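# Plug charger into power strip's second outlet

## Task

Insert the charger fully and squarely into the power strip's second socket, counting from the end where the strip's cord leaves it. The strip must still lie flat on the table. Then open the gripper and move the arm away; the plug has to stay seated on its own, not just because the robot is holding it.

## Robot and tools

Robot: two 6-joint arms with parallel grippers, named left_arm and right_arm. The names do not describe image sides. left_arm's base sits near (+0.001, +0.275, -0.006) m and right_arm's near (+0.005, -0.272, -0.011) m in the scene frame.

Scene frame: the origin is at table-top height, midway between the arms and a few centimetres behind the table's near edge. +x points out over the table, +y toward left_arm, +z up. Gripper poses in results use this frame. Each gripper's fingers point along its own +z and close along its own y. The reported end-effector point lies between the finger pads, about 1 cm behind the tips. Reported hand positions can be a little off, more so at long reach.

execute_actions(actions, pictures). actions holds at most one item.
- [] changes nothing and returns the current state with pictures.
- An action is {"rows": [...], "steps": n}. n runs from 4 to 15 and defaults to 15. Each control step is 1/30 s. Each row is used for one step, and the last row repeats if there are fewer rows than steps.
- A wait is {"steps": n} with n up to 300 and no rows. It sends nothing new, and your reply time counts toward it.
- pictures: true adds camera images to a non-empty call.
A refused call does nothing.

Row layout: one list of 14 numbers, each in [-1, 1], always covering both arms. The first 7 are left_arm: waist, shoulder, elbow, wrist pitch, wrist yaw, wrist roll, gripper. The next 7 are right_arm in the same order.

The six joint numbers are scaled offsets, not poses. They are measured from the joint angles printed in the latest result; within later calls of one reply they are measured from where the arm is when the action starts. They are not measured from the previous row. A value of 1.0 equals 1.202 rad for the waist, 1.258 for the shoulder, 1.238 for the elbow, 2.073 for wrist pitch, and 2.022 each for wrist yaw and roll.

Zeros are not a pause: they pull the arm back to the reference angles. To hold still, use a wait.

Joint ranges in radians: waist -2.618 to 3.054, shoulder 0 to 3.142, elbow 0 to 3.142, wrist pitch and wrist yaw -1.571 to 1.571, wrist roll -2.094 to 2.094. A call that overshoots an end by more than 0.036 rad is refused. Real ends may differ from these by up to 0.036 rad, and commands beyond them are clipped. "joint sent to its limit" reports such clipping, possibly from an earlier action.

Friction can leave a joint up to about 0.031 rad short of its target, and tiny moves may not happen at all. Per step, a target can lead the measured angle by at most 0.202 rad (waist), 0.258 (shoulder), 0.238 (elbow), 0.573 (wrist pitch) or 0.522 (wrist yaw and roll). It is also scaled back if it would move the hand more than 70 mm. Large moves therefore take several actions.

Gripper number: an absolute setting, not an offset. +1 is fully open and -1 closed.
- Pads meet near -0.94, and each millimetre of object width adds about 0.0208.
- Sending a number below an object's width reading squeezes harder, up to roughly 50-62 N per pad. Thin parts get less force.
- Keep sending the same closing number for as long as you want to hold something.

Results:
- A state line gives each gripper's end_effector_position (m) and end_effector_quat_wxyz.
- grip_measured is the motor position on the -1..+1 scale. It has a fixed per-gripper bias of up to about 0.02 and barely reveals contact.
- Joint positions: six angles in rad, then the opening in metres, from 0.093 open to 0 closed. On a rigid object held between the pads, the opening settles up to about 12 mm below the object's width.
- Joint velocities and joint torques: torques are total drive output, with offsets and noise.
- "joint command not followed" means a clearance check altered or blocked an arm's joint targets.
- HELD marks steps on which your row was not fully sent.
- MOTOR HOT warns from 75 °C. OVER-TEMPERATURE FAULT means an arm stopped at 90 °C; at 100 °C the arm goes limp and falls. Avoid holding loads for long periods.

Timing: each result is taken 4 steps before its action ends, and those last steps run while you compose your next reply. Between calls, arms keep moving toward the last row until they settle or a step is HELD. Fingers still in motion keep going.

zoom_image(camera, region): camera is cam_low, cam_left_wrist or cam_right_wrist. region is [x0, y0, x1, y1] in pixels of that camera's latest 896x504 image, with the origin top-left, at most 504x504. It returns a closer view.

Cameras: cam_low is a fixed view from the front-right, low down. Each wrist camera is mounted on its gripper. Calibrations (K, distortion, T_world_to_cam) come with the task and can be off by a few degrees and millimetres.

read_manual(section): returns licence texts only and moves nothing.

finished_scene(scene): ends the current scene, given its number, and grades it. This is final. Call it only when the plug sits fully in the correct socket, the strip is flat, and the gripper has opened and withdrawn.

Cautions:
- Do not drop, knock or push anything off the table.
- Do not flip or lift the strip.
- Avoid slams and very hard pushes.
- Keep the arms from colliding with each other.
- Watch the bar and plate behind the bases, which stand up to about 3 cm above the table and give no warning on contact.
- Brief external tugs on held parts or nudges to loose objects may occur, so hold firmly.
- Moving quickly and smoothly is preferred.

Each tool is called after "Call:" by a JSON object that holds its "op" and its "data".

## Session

Call:
{"op": "execute_actions", "data": {"actions": []}}

Scene clock: 0.00 s of 4500.00 s.
left_arm: end_effector_position=(+0.5145, +0.3219, +0.1055) grip_measured=+0.989 end_effector_quat_wxyz=(+0.637, -0.238, +0.724, +0.112) | right_arm: end_effector_position=(+0.4784, -0.1785, +0.2943) grip_measured=+1.000 end_effector_quat_wxyz=(+0.612, +0.358, +0.620, +0.335)
Joint positions: left_arm=[-0.107  2.071  0.913  0.931 -0.565 -0.256  0.093] | right_arm=[0.296 1.5   1.005 0.457 0.285 1.081 0.093]
Joint velocities: left_arm=[-0.017 -0.007 -0.002 -0.022  0.007  0.037 -0.   ] | right_arm=[-0.007  0.002  0.007  0.051 -0.022  0.081  0.   ]
Joint torques (N m, as the arm reports them, + toward a larger angle): no reading
Motor temperatures (°C, as the motors report them): left_arm=[30 34 33 31 30 33] | right_arm=[29 34 32 34 31 32]
camera_calibration (this result's frames):
cam_left_wrist: T_world_to_cam=[[0.483549, -0.863249, 0.144853, 0.00863506], [-0.437571, -0.381718, -0.81414, 0.47346], [0.758098, 0.330293, -0.562312, -0.351612], [0, 0, 0, 1]] pos_world=[0.469553, 0.304317, 0.186496]
cam_right_wrist: T_world_to_cam=[[-0.024556, -0.512263, -0.858478, 0.172584], [-0.416509, 0.785897, -0.45704, 0.512373], [0.9088, 0.346341, -0.232661, -0.22467], [0, 0, 0, 1]] pos_world=[0.421826, -0.236451, 0.330063]

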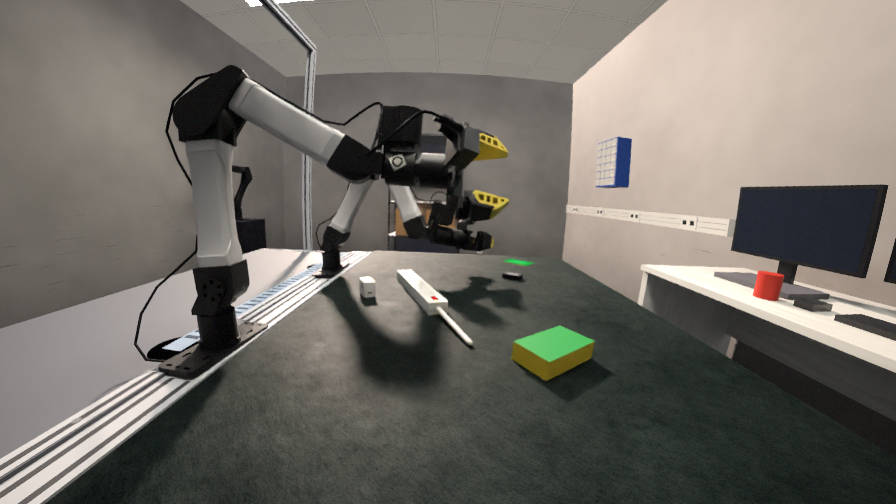

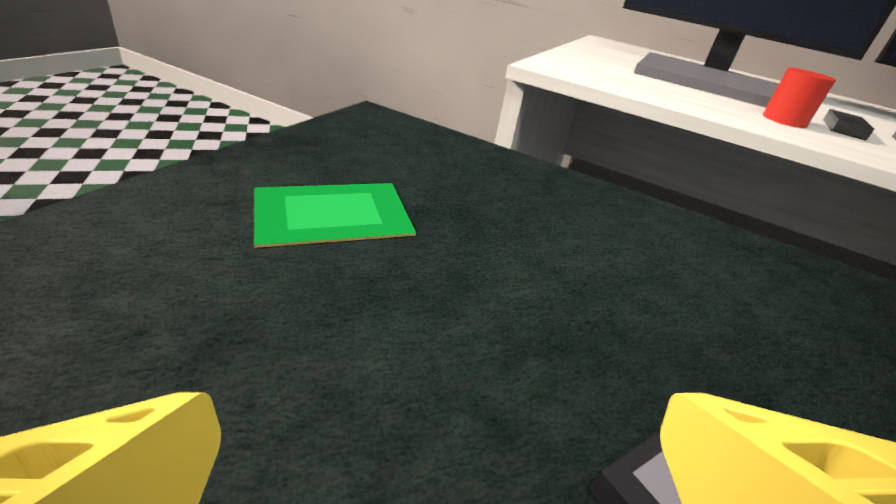

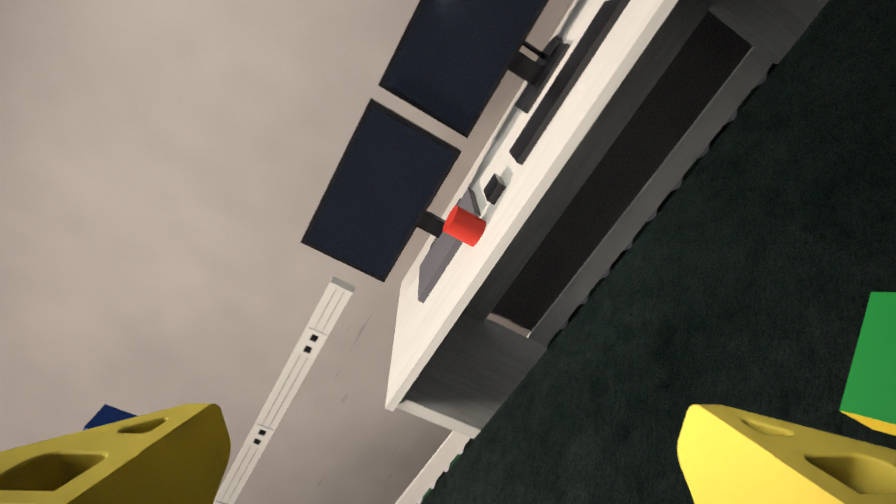

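Call:
{"op": "zoom_image", "data": {"camera": "cam_low", "region": [340, 255, 490, 355]}}

Call:
{"op": "zoom_image", "data": {"camera": "cam_low", "region": [345, 265, 395, 305]}}

Region (340, 255, 490, 355) of cam_low's 896x504 image, scaled by 3.360, with more detail than that image has.

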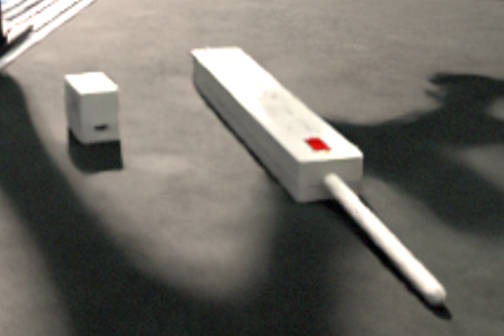

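Region (345, 265, 395, 305) of cam_low's 896x504 image, scaled by 10.080, with more detail than that image has; it fills the top 403 rows of this view, and the rest is white.

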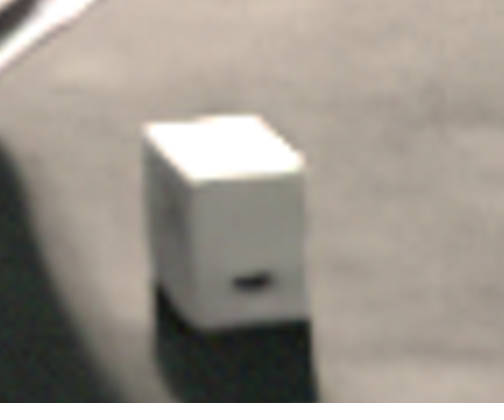

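Call:
{"op": "execute_actions", "data": {"actions": [{"rows": [
[0.005,-0.012,-0.005,0,0.026,0.014,1, 0.002,0.003,0.002,-0.009,-0.020,-0.028,1],
[0.013,-0.031,-0.012,0,0.069,0.034,1, 0.005,0.008,0.005,-0.022,-0.055,-0.074,1],
[0.027,-0.059,-0.024,-0.002,0.130,0.069,1, 0.010,0.016,0.011,-0.044,-0.102,-0.140,1],
[0.045,-0.094,-0.041,-0.007,0.207,0.117,1, 0.017,0.027,0.018,-0.074,-0.164,-0.223,1],
[0.066,-0.133,-0.060,-0.014,0.294,0.171,1, 0.025,0.040,0.027,-0.109,-0.232,-0.316,1],
[0.090,-0.176,-0.082,-0.026,0.389,0.233,1, 0.035,0.054,0.036,-0.149,-0.307,-0.419,1],
[0.117,-0.219,-0.106,-0.042,0.484,0.302,1, 0.045,0.070,0.047,-0.193,-0.382,-0.521,1],
[0.143,-0.258,-0.130,-0.063,0.571,0.370,1, 0.055,0.086,0.058,-0.236,-0.450,-0.614,1],
[0.170,-0.293,-0.154,-0.088,0.648,0.439,1, 0.065,0.102,0.068,-0.280,-0.512,-0.698,1],
[0.194,-0.324,-0.175,-0.116,0.718,0.500,1, 0.074,0.116,0.078,-0.319,-0.566,-0.772,1],
[0.215,-0.347,-0.194,-0.144,0.769,0.555,1, 0.082,0.129,0.086,-0.354,-0.607,-0.828,1],
[0.234,-0.367,-0.211,-0.172,0.813,0.603,1, 0.089,0.140,0.094,-0.385,-0.642,-0.874,1],
[0.249,-0.379,-0.226,-0.197,0.839,0.644,1, 0.095,0.149,0.100,-0.411,-0.662,-0.902,1],
[0.260,-0.386,-0.235,-0.218,0.856,0.672,1, 0.099,0.156,0.104,-0.429,-0.676,-0.921,1],
[0.265,-0.390,-0.240,-0.232,0.865,0.686,1, 0.102,0.159,0.107,-0.438,-0.683,-0.930,1]
], "steps": 15}]}}

Scene clock: 11.30 s of 4500.00 s.
left_arm: end_effector_position=(+0.4767, +0.2924, +0.1816) grip_measured=+0.989 end_effector_quat_wxyz=(+0.659, +0.176, +0.727, +0.077) | right_arm: end_effector_position=(+0.4451, -0.0602, +0.2054) grip_measured=+1.000 end_effector_quat_wxyz=(+0.475, -0.068, +0.827, +0.294)
Joint positions: left_arm=[0.097 1.701 0.745 0.802 0.239 0.385 0.093] | right_arm=[ 0.355  1.584  1.071  0.127 -0.308  0.395  0.093]
Joint velocities: left_arm=[ 0.989 -1.419 -0.613 -0.799  2.835  2.806 -0.   ] | right_arm=[ 0.31   0.466  0.266 -1.59  -1.956 -1.985  0.   ]
Joint torques (N m, as the arm reports them, + toward a larger angle): left_arm=[-0.21 -6.67  4.41  1.76  0.11 -0.1 ] | right_arm=[ 0.63 -6.04  8.68  2.3  -0.22 -0.07]
Motor temperatures (°C, as the motors report them): left_arm=[30 38 34 34 30 33] | right_arm=[29 35 35 37 31 32]
Steps of this call (steps 1 to 90: nothing new was sent; then 7.93 s passed at rest; steps 91 to 101: the first 11 steps of this action). Readings (joint positions):
91: left_arm=[-0.107 2.071 0.913 0.931 -0.560 -0.253] | right_arm=[0.296 1.500 1.005 0.457 0.281 1.074]
92: left_arm=[-0.106 2.069 0.913 0.930 -0.541 -0.244] | right_arm=[0.296 1.500 1.005 0.454 0.266 1.051]
94: left_arm=[-0.095 2.043 0.901 0.918 -0.440 -0.190] | right_arm=[0.297 1.501 1.007 0.426 0.190 0.942]
98: left_arm=[-0.008 1.867 0.814 0.865 -0.055 0.091] | right_arm=[0.322 1.538 1.043 0.280 -0.101 0.603]
101: the state above

Call:
{"op": "execute_actions", "data": {"actions": [{"rows": [
[0.102,-0.096,-0.104,-0.180,0.473,0.372,1, 0.058,0.094,0.063,-0.285,-0.395,-0.640,1],
[0.102,-0.096,-0.104,-0.196,0.473,0.372,1, 0.058,0.098,0.063,-0.296,-0.395,-0.690,1],
[0.102,-0.096,-0.104,-0.219,0.473,0.372,1, 0.058,0.104,0.063,-0.311,-0.395,-0.740,1],
[0.102,-0.096,-0.104,-0.248,0.473,0.372,1, 0.058,0.112,0.063,-0.331,-0.395,-0.790,1],
[0.102,-0.096,-0.104,-0.281,0.473,0.372,1, 0.058,0.122,0.063,-0.353,-0.395,-0.840,1],
[0.102,-0.096,-0.104,-0.316,0.473,0.372,1, 0.058,0.133,0.063,-0.377,-0.395,-0.885,1],
[0.102,-0.096,-0.104,-0.352,0.473,0.372,1, 0.058,0.144,0.063,-0.401,-0.395,-0.925,1],
[0.102,-0.096,-0.104,-0.385,0.473,0.372,1, 0.058,0.155,0.063,-0.423,-0.395,-0.955,1],
[0.102,-0.096,-0.104,-0.414,0.473,0.372,1, 0.058,0.165,0.063,-0.442,-0.395,-0.975,1],
[0.102,-0.096,-0.104,-0.440,0.473,0.372,1, 0.058,0.174,0.063,-0.460,-0.395,-0.988,1],
[0.102,-0.096,-0.104,-0.460,0.473,0.372,1, 0.058,0.181,0.063,-0.473,-0.395,-0.992,1],
[0.102,-0.096,-0.104,-0.476,0.473,0.372,1, 0.058,0.187,0.063,-0.484,-0.395,-0.992,1],
[0.102,-0.096,-0.104,-0.486,0.473,0.372,1, 0.058,0.190,0.063,-0.491,-0.395,-0.992,1],
[0.102,-0.096,-0.104,-0.493,0.473,0.372,1, 0.058,0.192,0.063,-0.496,-0.395,-0.992,1],
[0.102,-0.096,-0.104,-0.497,0.473,0.372,1, 0.058,0.193,0.063,-0.500,-0.395,-0.992,1]
], "steps": 15}]}}

Call:
{"op": "execute_actions", "data": {"actions": [{"steps": 14}], "pictures": true}}

Scene clock: 12.37 s of 4500.00 s.
left_arm: end_effector_position=(+0.3273, +0.1917, +0.1096) grip_measured=+0.990 end_effector_quat_wxyz=(+0.557, +0.513, +0.614, -0.223) | right_arm: end_effector_position=(+0.2653, +0.0032, +0.1102) grip_measured=+1.000 end_effector_quat_wxyz=(-0.333, +0.712, -0.483, -0.386)
Joint positions: left_arm=[0.207 1.582 0.628 0.077 1.182 1.126 0.093] | right_arm=[ 0.422  1.773  1.143 -0.685 -1.1   -1.403  0.093]
Joint velocities: left_arm=[-0.002 -0.017 -0.017 -1.575 -0.007 -0.066 -0.002] | right_arm=[ 0.012  0.437  0.002 -1.062  0.066 -1.341  0.   ]
Joint torques (N m, as the arm reports them, + toward a larger angle): left_arm=[ 1.11 -6.26  6.1   1.4   0.58  0.06] | right_arm=[ 0.41 -7.1   6.95  0.75 -0.85 -0.06]
Motor temperatures (°C, as the motors report them): left_arm=[30 38 34 34 30 33] | right_arm=[29 35 35 37 31 32]
Steps of this call (steps 1 to 4: the last 4 steps of your previous action; steps 5 to 21: the robot went on to your last target; steps 22 to 32: the first 11 steps of this action). Readings (joint positions):
22: left_arm=[0.207 1.582 0.628 0.456 1.166 1.117] | right_arm=[0.422 1.698 1.124 -0.434 -1.082 -0.788]
23: left_arm=[0.207 1.582 0.628 0.449 1.171 1.119] | right_arm=[0.422 1.698 1.127 -0.441 -1.085 -0.824]
25: left_arm=[0.207 1.582 0.628 0.413 1.176 1.122] | right_arm=[0.422 1.698 1.134 -0.465 -1.090 -0.933]
29: left_arm=[0.207 1.582 0.628 0.242 1.181 1.126] | right_arm=[0.422 1.725 1.143 -0.574 -1.099 -1.224]
32: the state above

Scene clock: 12.83 s of 4500.00 s.
left_arm: end_effector_position=(+0.2950, +0.1839, +0.0883) grip_measured=+0.990 end_effector_quat_wxyz=(+0.483, +0.460, +0.676, -0.313) | right_arm: end_effector_position=(+0.2381, -0.0088, +0.0931) grip_measured=+1.000 end_effector_quat_wxyz=(-0.286, +0.724, -0.471, -0.413)
Joint positions: left_arm=[ 0.207  1.582  0.628 -0.211  1.185  1.128  0.093] | right_arm=[ 0.422  1.817  1.143 -0.886 -1.1   -1.596  0.093]
Joint velocities: left_arm=[-0.017 -0.002  0.002 -0.051 -0.051 -0.022  0.001] | right_arm=[-0.017 -0.007  0.002 -0.066  0.007 -0.037  0.   ]
Joint torques (N m, as the arm reports them, + toward a larger angle): left_arm=[ 1.07 -5.94  5.38  0.93  0.63  0.06] | right_arm=[ 0.4  -7.08  6.6   0.21 -0.87 -0.09]
Motor temperatures (°C, as the motors report them): left_arm=[30 38 34 34 30 33] | right_arm=[29 35 35 37 31 32]
Kept back: nothing.
Steps of this call (steps 1 to 4: the last 4 steps of your previous action; steps 5 to 14: the robot went on to your last target). Readings (joint positions):
1: left_arm=[0.207 1.582 0.628 0.026 1.183 1.127] | right_arm=[0.422 1.788 1.143 -0.720 -1.100 -1.443]
2: left_arm=[0.207 1.582 0.628 -0.020 1.183 1.127] | right_arm=[0.422 1.800 1.143 -0.752 -1.100 -1.476]
4: left_arm=[0.207 1.582 0.628 -0.094 1.183 1.127] | right_arm=[0.422 1.814 1.143 -0.804 -1.100 -1.522]
8: left_arm=[0.207 1.582 0.628 -0.174 1.184 1.127] | right_arm=[0.422 1.817 1.143 -0.860 -1.100 -1.571]
14: the state above
camera_calibration (this result's frames):
cam_left_wrist: T_world_to_cam=[[-0.925484, -0.378386, -0.0173936, 0.338965], [-0.255985, 0.658632, -0.707584, 0.0564387], [0.279196, -0.650406, -0.706415, 0.185074], [0, 0, 0, 1]] pos_world=[0.276483, 0.21146, 0.17657]
cam_right_wrist: T_world_to_cam=[[0.918584, 0.394979, 0.0139703, -0.216961], [0.329586, -0.746037, -0.578621, 0.00714368], [-0.218121, 0.536116, -0.815477, 0.212338], [0, 0, 0, 1]] pos_world=[0.243257, -0.0228138, 0.180322]

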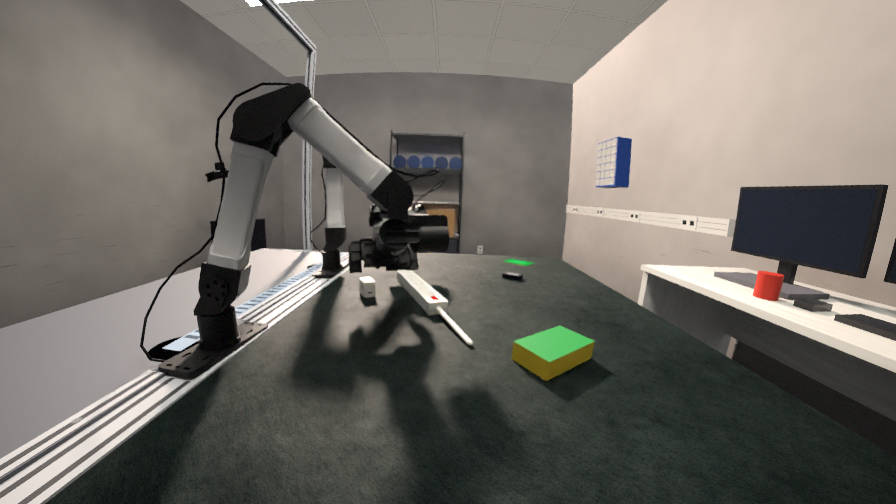

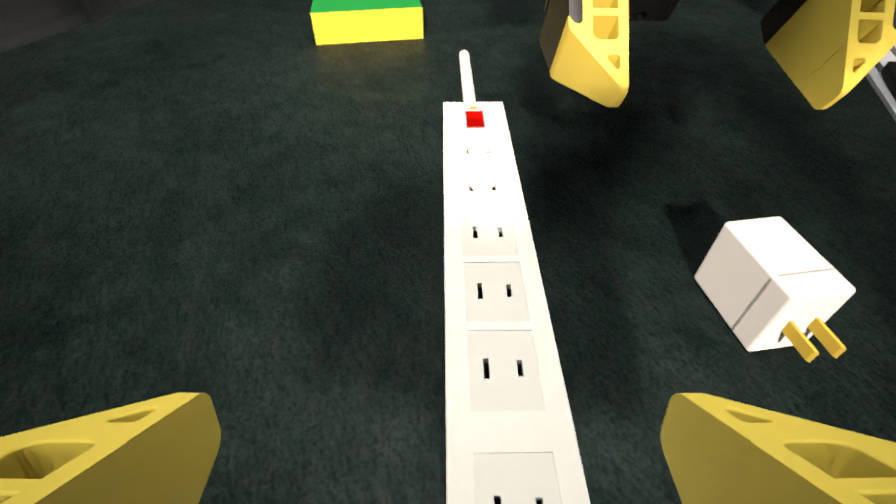

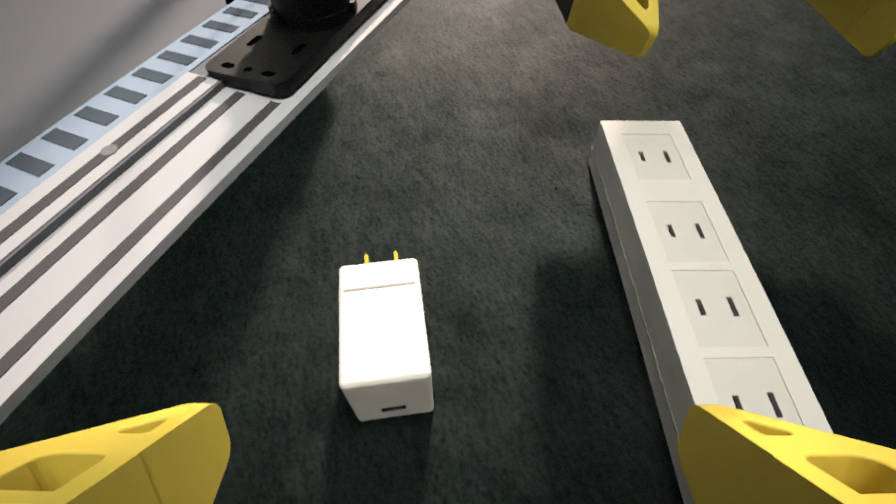

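Call:
{"op": "zoom_image", "data": {"camera": "cam_right_wrist", "region": [310, 235, 470, 435]}}

Call:
{"op": "zoom_image", "data": {"camera": "cam_left_wrist", "region": [680, 200, 880, 380]}}

Call:
{"op": "zoom_image", "data": {"camera": "cam_left_wrist", "region": [410, 90, 610, 290]}}

Region (310, 235, 470, 435) of cam_right_wrist's 896x504 image, scaled by 2.520, with more detail than that image has; it fills the left 403 columns of this view, and the rest is white.

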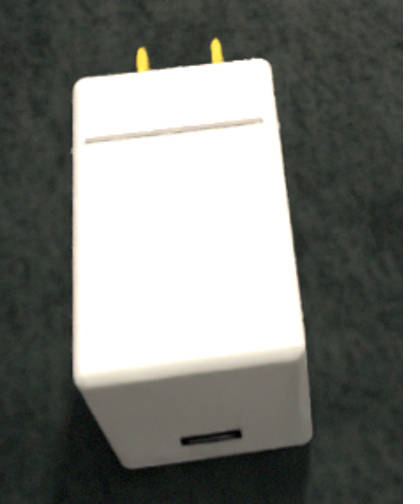

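Region (680, 200, 880, 380) of cam_left_wrist's 896x504 image, scaled by 2.520, with more detail than that image has; it fills the top 454 rows of this view, and the rest is white.

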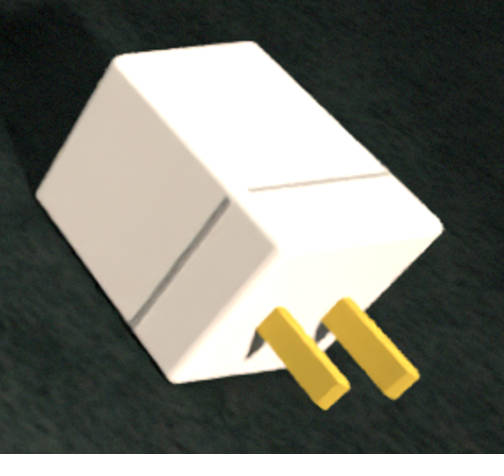

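Region (410, 90, 610, 290) of cam_left_wrist's 896x504 image, scaled by 2.520, with more detail than that image has.

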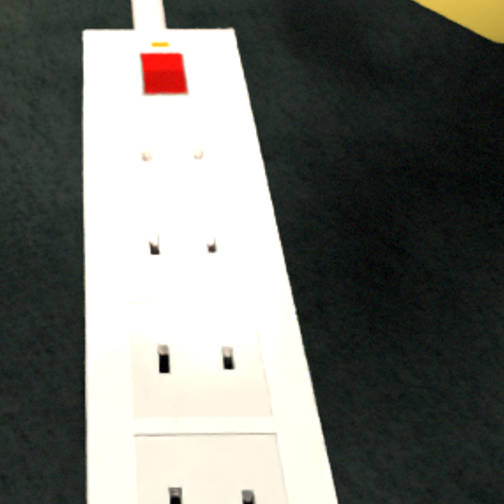

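Call:
{"op": "execute_actions", "data": {"actions": [{"rows": [
[-0.005,0.003,-0.004,0.018,-0.002,-0.007,1, 0.009,0.003,-0.002,0.012,-0.004,0.003,1],
[-0.012,0.007,-0.010,0.039,-0.004,-0.016,1, 0.019,0.008,-0.006,0.025,-0.009,0.006,1],
[-0.019,0.014,-0.020,0.063,-0.007,-0.026,1, 0.031,0.016,-0.011,0.041,-0.014,0.010,1],
[-0.027,0.023,-0.034,0.089,-0.010,-0.037,1, 0.044,0.027,-0.019,0.058,-0.021,0.014,1],
[-0.036,0.034,-0.050,0.119,-0.014,-0.050,1, 0.059,0.040,-0.028,0.077,-0.028,0.018,1],
[-0.046,0.046,-0.068,0.149,-0.017,-0.062,1, 0.074,0.054,-0.038,0.097,-0.035,0.023,1],
[-0.055,0.060,-0.088,0.179,-0.020,-0.074,1, 0.089,0.070,-0.050,0.116,-0.041,0.028,1],
[-0.063,0.073,-0.109,0.206,-0.023,-0.086,1, 0.102,0.086,-0.061,0.133,-0.048,0.032,1],
[-0.070,0.087,-0.129,0.229,-0.026,-0.095,1, 0.114,0.102,-0.072,0.149,-0.053,0.035,1],
[-0.076,0.099,-0.147,0.250,-0.029,-0.104,1, 0.124,0.116,-0.082,0.162,-0.058,0.039,1],
[-0.082,0.110,-0.163,0.268,-0.031,-0.112,1, 0.133,0.129,-0.092,0.174,-0.062,0.041,1],
[-0.086,0.120,-0.177,0.283,-0.032,-0.118,1, 0.141,0.140,-0.099,0.183,-0.066,0.044,1],
[-0.089,0.128,-0.189,0.292,-0.033,-0.122,1, 0.145,0.149,-0.106,0.189,-0.068,0.045,1],
[-0.091,0.133,-0.197,0.298,-0.034,-0.124,1, 0.148,0.156,-0.111,0.193,-0.069,0.046,1],
[-0.091,0.136,-0.201,0.298,-0.034,-0.124,1, 0.148,0.159,-0.113,0.193,-0.069,0.046,1]
], "steps": 15}]}}

Call:
{"op": "execute_actions", "data": {"actions": [{"steps": 12}], "pictures": true}}

Scene clock: 18.00 s of 4500.00 s.
left_arm: end_effector_position=(+0.2873, +0.1637, +0.0508) grip_measured=+0.990 end_effector_quat_wxyz=(+0.480, +0.464, +0.674, -0.316) | right_arm: end_effector_position=(+0.2096, +0.0301, +0.0561) grip_measured=+1.000 end_effector_quat_wxyz=(-0.282, +0.733, -0.416, -0.458)
Joint positions: left_arm=[0.131 1.676 0.487 0.153 1.155 0.987 0.093] | right_arm=[ 0.557  1.926  1.074 -0.652 -1.181 -1.547  0.093]
Joint velocities: left_arm=[-0.242  0.54  -0.769  1.165 -0.198 -0.505 -0.001] | right_arm=[ 0.418  0.657 -0.427  0.813 -0.271  0.168  0.   ]
Joint torques (N m, as the arm reports them, + toward a larger angle): left_arm=[-0.41 -5.04  4.    1.35  0.51 -0.09] | right_arm=[-0.04 -7.42  4.2   0.53 -0.9   0.04]
Motor temperatures (°C, as the motors report them): left_arm=[30 38 34 33 30 33] | right_arm=[29 36 35 36 31 32]
Steps of this call (steps 1 to 30: the robot went on to your last target; steps 31 to 90: nothing new was sent; then 1.80 s passed at rest; steps 91 to 101: the first 11 steps of this action). Readings (joint positions):
91: left_arm=[0.207 1.582 0.628 -0.219 1.185 1.127] | right_arm=[0.422 1.817 1.143 -0.893 -1.100 -1.603]
92: left_arm=[0.207 1.582 0.628 -0.209 1.185 1.123] | right_arm=[0.423 1.817 1.143 -0.886 -1.101 -1.601]
94: left_arm=[0.201 1.583 0.625 -0.162 1.183 1.106] | right_arm=[0.437 1.818 1.143 -0.858 -1.109 -1.593]
98: left_arm=[0.161 1.619 0.564 0.018 1.172 1.043] | right_arm=[0.505 1.859 1.117 -0.744 -1.151 -1.568]
101: the state above

Scene clock: 18.40 s of 4500.00 s.
left_arm: end_effector_position=(+0.2771, +0.1577, +0.0285) grip_measured=+0.990 end_effector_quat_wxyz=(+0.476, +0.452, +0.685, -0.317) | right_arm: end_effector_position=(+0.1925, +0.0370, +0.0252) grip_measured=+1.000 end_effector_quat_wxyz=(-0.270, +0.722, -0.409, -0.488)
Joint positions: left_arm=[0.107 1.741 0.393 0.37  1.129 0.893 0.093] | right_arm=[ 0.598  2.011  1.012 -0.511 -1.226 -1.512  0.093]
Joint velocities: left_arm=[ 0.002  0.002 -0.007  0.154 -0.066 -0.066  0.002] | right_arm=[-0.022  0.027 -0.012  0.11   0.007 -0.051  0.   ]
Joint torques (N m, as the arm reports them, + toward a larger angle): left_arm=[-0.57 -4.78  3.35  1.46  0.4  -0.18] | right_arm=[ 0.23 -8.17  4.24  0.59 -0.93  0.05]
Motor temperatures (°C, as the motors report them): left_arm=[30 38 34 33 30 33] | right_arm=[29 36 35 36 31 32]
Kept back: nothing.
Steps of this call (steps 1 to 4: the last 4 steps of your previous action; steps 5 to 12: the robot went on to your last target). Readings (joint positions):
1: left_arm=[0.124 1.694 0.462 0.191 1.150 0.970] | right_arm=[0.571 1.948 1.058 -0.626 -1.189 -1.541]
2: left_arm=[0.117 1.710 0.440 0.224 1.145 0.954] | right_arm=[0.582 1.968 1.045 -0.603 -1.196 -1.535]
4: left_arm=[0.109 1.732 0.408 0.276 1.137 0.930] | right_arm=[0.595 1.998 1.023 -0.568 -1.206 -1.525]
8: left_arm=[0.107 1.741 0.393 0.335 1.131 0.904] | right_arm=[0.598 2.011 1.012 -0.533 -1.218 -1.516]
12: the state above
camera_calibration (this result's frames):
cam_left_wrist: T_world_to_cam=[[-0.921875, -0.387393, 0.00859144, 0.311114], [-0.281791, 0.655027, -0.701095, 0.0343434], [0.265971, -0.648742, -0.713016, 0.134383], [0, 0, 0, 1]] pos_world=[0.260744, 0.185207, 0.117222]
cam_right_wrist: T_world_to_cam=[[0.851599, 0.523791, -0.0205423, -0.183199], [0.372839, -0.632792, -0.67865, 0.00709294], [-0.368469, 0.570279, -0.734174, 0.148128], [0, 0, 0, 1]] pos_world=[0.207948, 0.015972, 0.109802]

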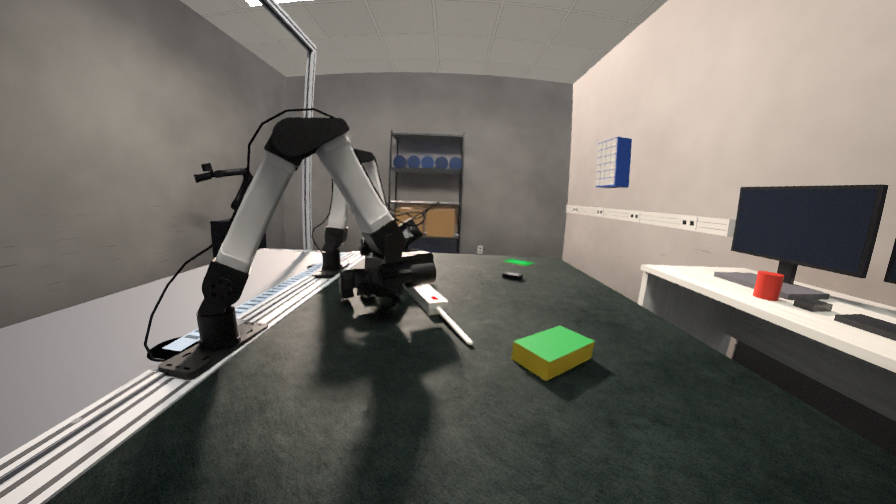

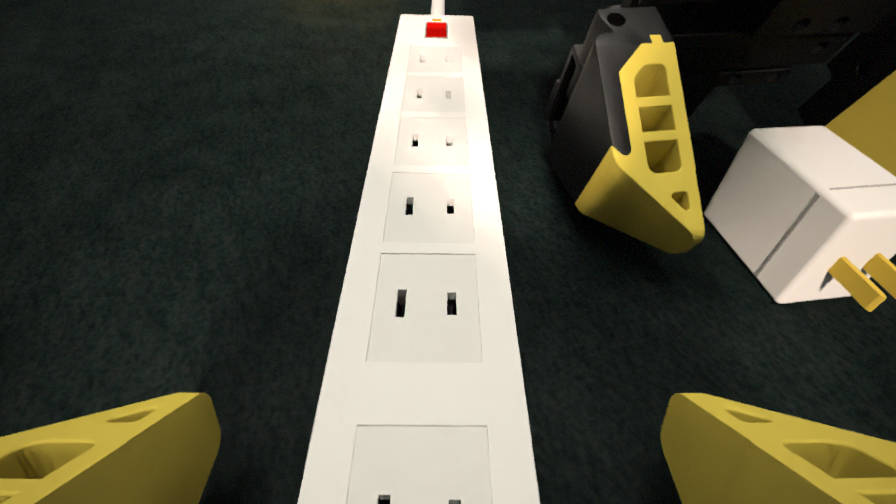

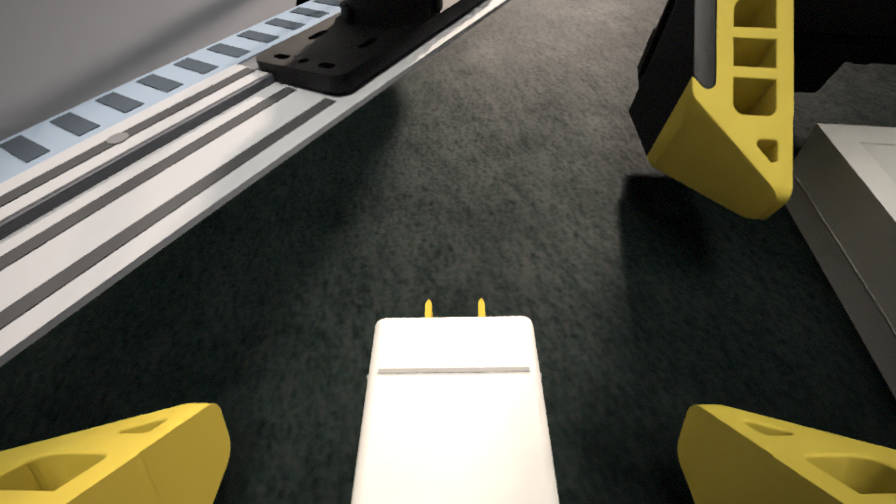

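Call:
{"op": "execute_actions", "data": {"actions": [{"rows": [
[0,0,0,0.012,0,-0.005,0.65, 0,0,0,0.008,-0.004,0,0.6],
[0,0,0,0.012,0,-0.005,0.38, 0,0,0,0.008,-0.004,0,0.25],
[0,0,0,0.012,0,-0.005,0.18, 0,0,0,0.008,-0.004,0,-0.05],
[0,0,0,0.012,0,-0.005,0.05, 0,0,0,0.008,-0.004,0,-0.24],
[0,0,0,0.012,0,-0.005,-0.07, 0,0,0,0.008,-0.004,0,-0.38],
[0,0,0,0.012,0,-0.005,-0.18, 0,0,0,0.008,-0.004,0,-0.52],
[0,0,0,0.012,0,-0.005,-0.3, 0,0,0.012,0.002,-0.004,0,-0.65],
[0,0,0,0.012,0,-0.005,-0.3, 0,0,0.035,-0.015,-0.004,0,-0.65],
[0,0,0,0.012,0,-0.005,-0.3, 0,0,0.070,-0.040,-0.002,0,-0.65],
[0,0,0,0.012,0,-0.005,-0.3, -0.003,0,0.115,-0.070,0.004,0.01,-0.65],
[0,0,0,0.012,0,-0.005,-0.3, -0.008,0,0.170,-0.104,0.014,0.03,-0.65],
[0,0,0,0.012,0,-0.005,-0.3, -0.015,0,0.228,-0.139,0.028,0.06,-0.65],
[0,0,0,0.012,0,-0.005,-0.3, -0.023,0,0.286,-0.173,0.046,0.10,-0.65],
[0,0,0,0.012,0,-0.005,-0.3, -0.032,0,0.342,-0.206,0.066,0.15,-0.65],
[0,0,0,0.012,0,-0.005,-0.3, -0.040,0,0.394,-0.236,0.087,0.21,-0.65]
], "steps": 15}]}}

Scene clock: 20.93 s of 4500.00 s.
left_arm: end_effector_position=(+0.2796, +0.1581, +0.0301) grip_measured=-0.240 end_effector_quat_wxyz=(+0.481, +0.453, +0.683, -0.313) | right_arm: end_effector_position=(+0.2054, +0.0452, +0.0392) grip_measured=-0.480 end_effector_quat_wxyz=(-0.267, +0.723, -0.414, -0.485)
Joint positions: left_arm=[0.107 1.741 0.393 0.391 1.127 0.886 0.034] | right_arm=[ 0.598  2.013  1.098 -0.591 -1.216 -1.5    0.022]
Joint velocities: left_arm=[ 0.007  0.007 -0.012  0.037  0.037  0.081  0.001] | right_arm=[-0.007  0.1    1.389 -1.165  0.154  0.33   0.   ]
Joint torques (N m, as the arm reports them, + toward a larger angle): left_arm=[ 0.17 -5.77  4.74  1.35  0.53 -0.06] | right_arm=[-0.57 -9.4   8.58  1.01 -1.01  0.  ]
Motor temperatures (°C, as the motors report them): left_arm=[30 38 34 33 30 33] | right_arm=[29 37 35 36 31 32]
Steps of this call (steps 1 to 30: the robot went on to your last target; steps 31 to 65: nothing new was sent; steps 66 to 76: the first 11 steps of this action). Readings (joint positions):
66: left_arm=[0.107 1.741 0.393 0.391 1.128 0.886] | right_arm=[0.598 2.011 1.012 -0.498 -1.232 -1.509]
67: left_arm=[0.107 1.741 0.393 0.391 1.128 0.886] | right_arm=[0.598 2.011 1.012 -0.498 -1.232 -1.509]
69: left_arm=[0.107 1.741 0.393 0.391 1.128 0.886] | right_arm=[0.598 2.011 1.012 -0.498 -1.232 -1.509]
73: left_arm=[0.107 1.741 0.393 0.391 1.127 0.886] | right_arm=[0.598 2.011 1.016 -0.505 -1.231 -1.509]
76: the state above

Call:
{"op": "execute_actions", "data": {"actions": [{"rows": [
[0,0,0,0.002,0,0,-0.3, -0.041,-0.008,0.323,-0.198,0.092,0.30,-0.65],
[-0.002,0,0,0.002,0,0,-0.3, -0.042,-0.020,0.320,-0.199,0.108,0.40,-0.65],
[-0.006,0,0,0.002,0,0,-0.3, -0.044,-0.036,0.315,-0.200,0.130,0.50,-0.65],
[-0.012,0,0,0.002,0,0,-0.3, -0.046,-0.055,0.309,-0.202,0.157,0.60,-0.65],
[-0.020,0,0,0.002,0,0,-0.3, -0.048,-0.075,0.302,-0.204,0.188,0.70,-0.65],
[-0.031,0,0,0.002,0,0,-0.3, -0.050,-0.095,0.294,-0.206,0.221,0.80,-0.65],
[-0.044,0,0,0.002,0,0,-0.3, -0.052,-0.113,0.286,-0.208,0.255,0.90,-0.65],
[-0.059,0,0,0.002,0,0,-0.3, -0.054,-0.128,0.278,-0.210,0.288,1.0,-0.65],
[-0.075,0,0,0.002,0,0,-0.3, -0.056,-0.140,0.271,-0.212,0.318,1.0,-0.65],
[-0.091,0,0,0.002,0,0,-0.3, -0.058,-0.149,0.265,-0.214,0.344,1.0,-0.65],
[-0.107,0,0,0.002,0,0,-0.3, -0.060,-0.155,0.260,-0.216,0.365,1.0,-0.65],
[-0.122,0,0,0.002,0,0,-0.3, -0.061,-0.159,0.256,-0.218,0.381,1.0,-0.65],
[-0.136,0,0,0.002,0,0,-0.3, -0.062,-0.161,0.254,-0.219,0.392,1.0,-0.65],
[-0.149,0,0,0.002,0,0,-0.3, -0.063,-0.162,0.253,-0.220,0.399,1.0,-0.65],
[-0.160,0,0,0.002,0,0,-0.3, -0.063,-0.162,0.253,-0.221,0.402,1.0,-0.65]
], "steps": 15}]}}

Scene clock: 22.80 s of 4500.00 s.
left_arm: end_effector_position=(+0.2705, +0.1369, +0.0301) grip_measured=-0.240 end_effector_quat_wxyz=(+0.469, +0.481, +0.664, -0.329) | right_arm: end_effector_position=(+0.2755, +0.0110, +0.1088) grip_measured=-0.480 end_effector_quat_wxyz=(+0.007, -0.323, +0.890, +0.320)
Joint positions: left_arm=[0.029 1.741 0.393 0.397 1.126 0.886 0.034] | right_arm=[ 0.551  1.841  1.455 -1.021 -0.683 -0.12   0.022]
Joint velocities: left_arm=[-0.603 -0.002  0.002  0.022  0.037  0.022 -0.001] | right_arm=[-0.11  -0.53  -0.12  -0.037  1.297  2.806 -0.   ]
Joint torques (N m, as the arm reports them, + toward a larger angle): left_arm=[-0.98 -6.08  4.75  1.24  0.53 -0.08] | right_arm=[-1.37 -8.08  4.63  0.62 -0.54 -0.04]
Motor temperatures (°C, as the motors report them): left_arm=[30 38 34 33 30 33] | right_arm=[29 37 36 36 31 32]
Steps of this call (steps 1 to 4: the last 4 steps of your previous action; steps 5 to 45: the robot went on to your last target; steps 46 to 56: the first 11 steps of this action). Readings (joint positions):
46: left_arm=[0.107 1.741 0.393 0.391 1.127 0.886] | right_arm=[0.559 2.032 1.481 -1.020 -0.961 -1.065]
47: left_arm=[0.107 1.741 0.393 0.391 1.127 0.886] | right_arm=[0.559 2.034 1.475 -1.023 -0.944 -1.002]
49: left_arm=[0.107 1.741 0.393 0.391 1.127 0.886] | right_arm=[0.559 2.022 1.473 -1.021 -0.933 -0.811]
53: left_arm=[0.083 1.741 0.393 0.393 1.126 0.886] | right_arm=[0.558 1.919 1.468 -1.020 -0.816 -0.416]
56: the state above

Call:
{"op": "execute_actions", "data": {"actions": [{"rows": [
[-0.095,0,0,0,0,0,-0.3, -0.024,-0.025,-0.038,-0.014,0.139,0.45,-0.65],
[-0.095,0,0,0,0,0,-0.3, -0.024,-0.025,-0.041,-0.015,0.139,0.57,-0.65],
[-0.095,0,0,0,0,0,-0.3, -0.024,-0.025,-0.044,-0.016,0.139,0.68,-0.65],
[-0.095,0,0,0,0,0,-0.3, -0.024,-0.025,-0.046,-0.016,0.139,0.78,-0.65],
[-0.095,0,0,0,0,0,-0.3, -0.024,-0.025,-0.046,-0.016,0.139,0.87,-0.65],
[-0.095,0,0,0,0,0,-0.3, -0.024,-0.025,-0.046,-0.016,0.139,0.94,-0.65],
[-0.095,0,0,0,0,0,-0.3, -0.024,-0.025,-0.046,-0.016,0.139,0.99,-0.65]
], "steps": 12}]}}

Call:
{"op": "execute_actions", "data": {"actions": [{"steps": 16}], "pictures": true}}

Scene clock: 23.47 s of 4500.00 s.
left_arm: end_effector_position=(+0.2553, +0.1099, +0.0302) grip_measured=-0.240 end_effector_quat_wxyz=(+0.452, +0.515, +0.638, -0.351) | right_arm: end_effector_position=(+0.2888, -0.0333, +0.0847) grip_measured=-0.481 end_effector_quat_wxyz=(-0.099, +0.322, +0.927, +0.164)
Joint positions: left_arm=[-0.073  1.741  0.393  0.401  1.128  0.886  0.034] | right_arm=[ 0.537  1.813  1.413 -1.038 -0.412  1.2    0.022]
Joint velocities: left_arm=[-0.007 -0.017  0.012 -0.066  0.007 -0.037 -0.   ] | right_arm=[-0.002  0.012 -0.027 -0.037  0.051  2.791  0.   ]
Joint torques (N m, as the arm reports them, + toward a larger angle): left_arm=[-0.68 -5.74  4.75  1.26  0.49 -0.05] | right_arm=[-0.95 -8.86  5.71  0.58 -0.33 -0.01]
Motor temperatures (°C, as the motors report them): left_arm=[30 38 34 33 30 33] | right_arm=[29 37 36 36 31 32]
Steps of this call (steps 1 to 4: the last 4 steps of your previous action; steps 5 to 12: the robot went on to your last target; steps 13 to 20: the first 8 steps of this action). Readings (joint positions):
13: left_arm=[-0.073 1.741 0.393 0.401 1.128 0.886] | right_arm=[0.537 1.813 1.423 -1.035 -0.425 0.518]
14: left_arm=[-0.073 1.741 0.393 0.401 1.128 0.886] | right_arm=[0.537 1.813 1.423 -1.035 -0.422 0.608]
16: left_arm=[-0.073 1.741 0.393 0.401 1.128 0.886] | right_arm=[0.537 1.813 1.421 -1.035 -0.417 0.805]
20: the state above

Scene clock: 24.00 s of 4500.00 s.
left_arm: end_effector_position=(+0.2553, +0.1099, +0.0302) grip_measured=-0.240 end_effector_quat_wxyz=(+0.452, +0.515, +0.638, -0.351) | right_arm: end_effector_position=(+0.2886, -0.0339, +0.0843) grip_measured=-0.481 end_effector_quat_wxyz=(-0.146, +0.603, +0.775, +0.122)
Joint positions: left_arm=[-0.073  1.741  0.393  0.401  1.128  0.886  0.034] | right_arm=[ 0.537  1.813  1.413 -1.04  -0.41   1.854  0.022]
Joint velocities: left_arm=[-0.002 -0.007 -0.012  0.081 -0.022  0.022 -0.001] | right_arm=[0.002 0.002 0.002 0.037 0.007 0.139 0.   ]
Joint torques (N m, as the arm reports them, + toward a larger angle): left_arm=[-0.66 -5.8   4.7   1.27  0.5  -0.05] | right_arm=[-0.98 -8.78  5.59  0.48 -0.31  0.04]
Motor temperatures (°C, as the motors report them): left_arm=[30 38 34 33 30 33] | right_arm=[29 37 36 36 31 32]
Kept back: nothing.
Steps of this call (steps 1 to 4: the last 4 steps of your previous action; steps 5 to 16: the robot went on to your last target). Readings (joint positions):
1: left_arm=[-0.073 1.741 0.393 0.401 1.128 0.886] | right_arm=[0.537 1.813 1.413 -1.039 -0.412 1.299]
2: left_arm=[-0.073 1.741 0.393 0.401 1.128 0.886] | right_arm=[0.537 1.813 1.413 -1.040 -0.411 1.398]
4: left_arm=[-0.073 1.741 0.393 0.401 1.128 0.886] | right_arm=[0.537 1.813 1.413 -1.040 -0.410 1.568]
8: left_arm=[-0.073 1.741 0.393 0.401 1.128 0.886] | right_arm=[0.537 1.813 1.413 -1.040 -0.410 1.750]
16: the state above
camera_calibration (this result's frames):
cam_left_wrist: T_world_to_cam=[[-0.975617, -0.218944, -0.0153488, 0.268405], [-0.145263, 0.696554, -0.702646, 0.0212843], [0.164531, -0.683283, -0.711374, 0.140019], [0, 0, 0, 1]] pos_world=[0.241915, 0.139613, 0.118681]
cam_right_wrist: T_world_to_cam=[[-0.972465, -0.232316, -0.0184935, 0.273941], [-0.171935, 0.661613, 0.729867, 0.0488258], [-0.157324, 0.71295, -0.683338, 0.207009], [0, 0, 0, 1]] pos_world=[0.307361, -0.11625, 0.110887]

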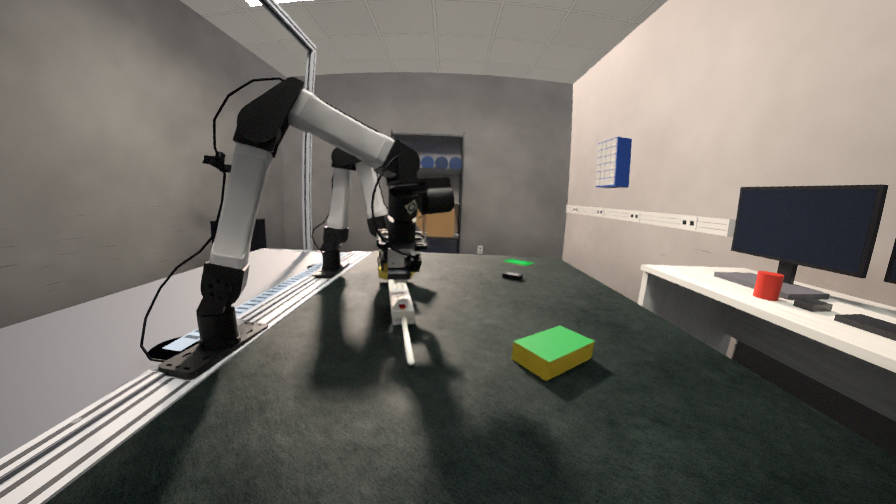

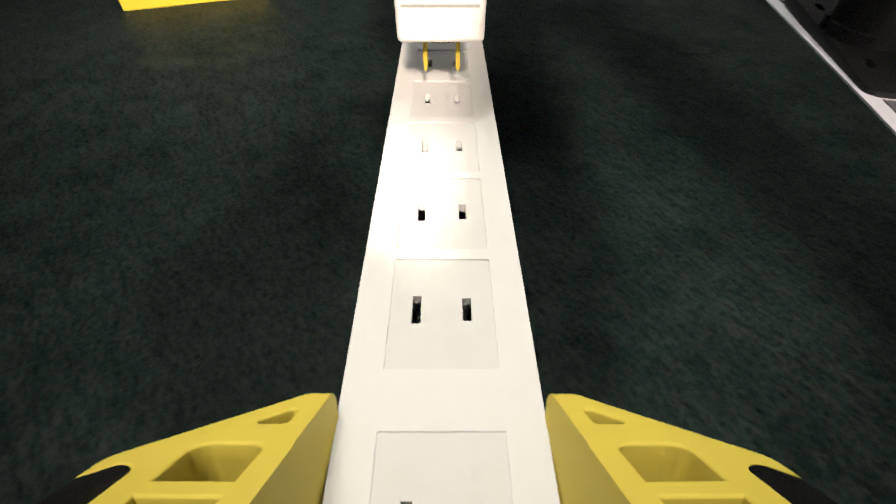

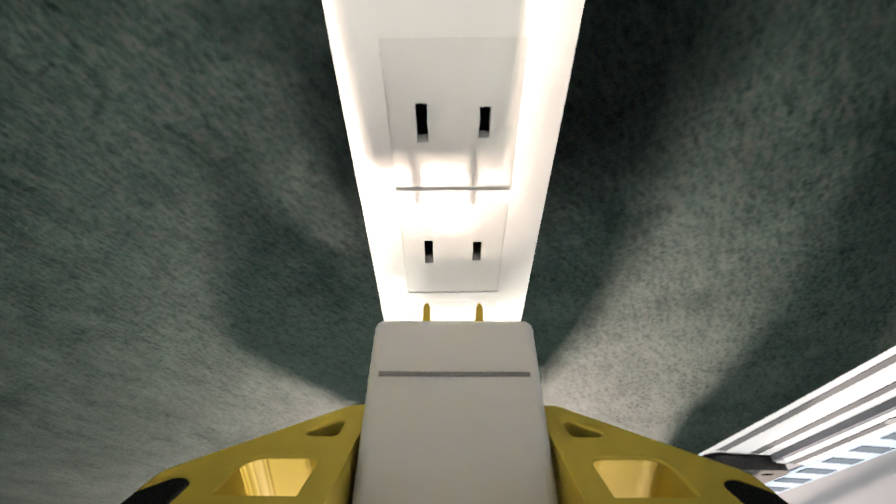

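Call:
{"op": "zoom_image", "data": {"camera": "cam_right_wrist", "region": [370, 215, 540, 345]}}

Call:
{"op": "zoom_image", "data": {"camera": "cam_left_wrist", "region": [380, 0, 510, 125]}}

Call:
{"op": "zoom_image", "data": {"camera": "cam_right_wrist", "region": [330, 25, 580, 215]}}

Region (370, 215, 540, 345) of cam_right_wrist's 896x504 image, scaled by 2.965, with more detail than that image has; it fills the top 385 rows of this view, and the rest is white.

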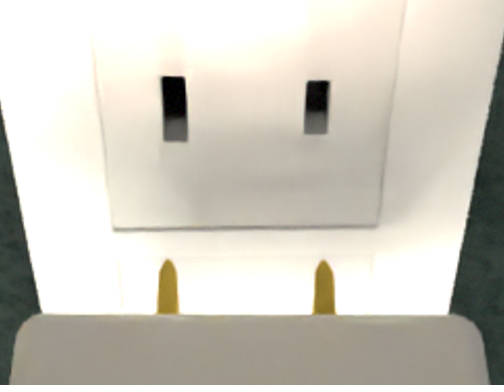

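Region (380, 0, 510, 125) of cam_left_wrist's 896x504 image, scaled by 3.877, with more detail than that image has; it fills the top 485 rows of this view, and the rest is white.

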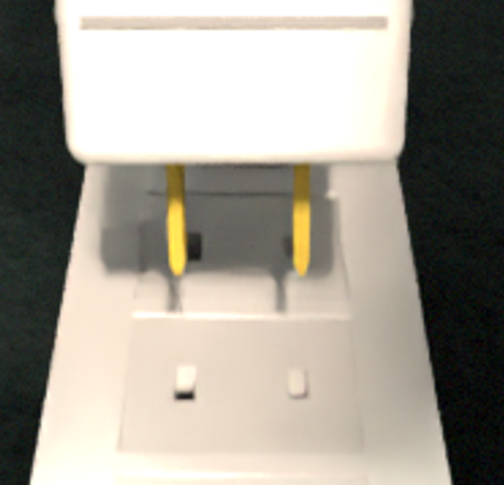

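Region (330, 25, 580, 215) of cam_right_wrist's 896x504 image, scaled by 2.016, with more detail than that image has; it fills the top 383 rows of this view, and the rest is white.

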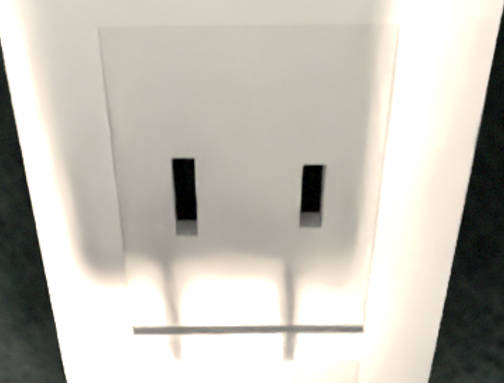

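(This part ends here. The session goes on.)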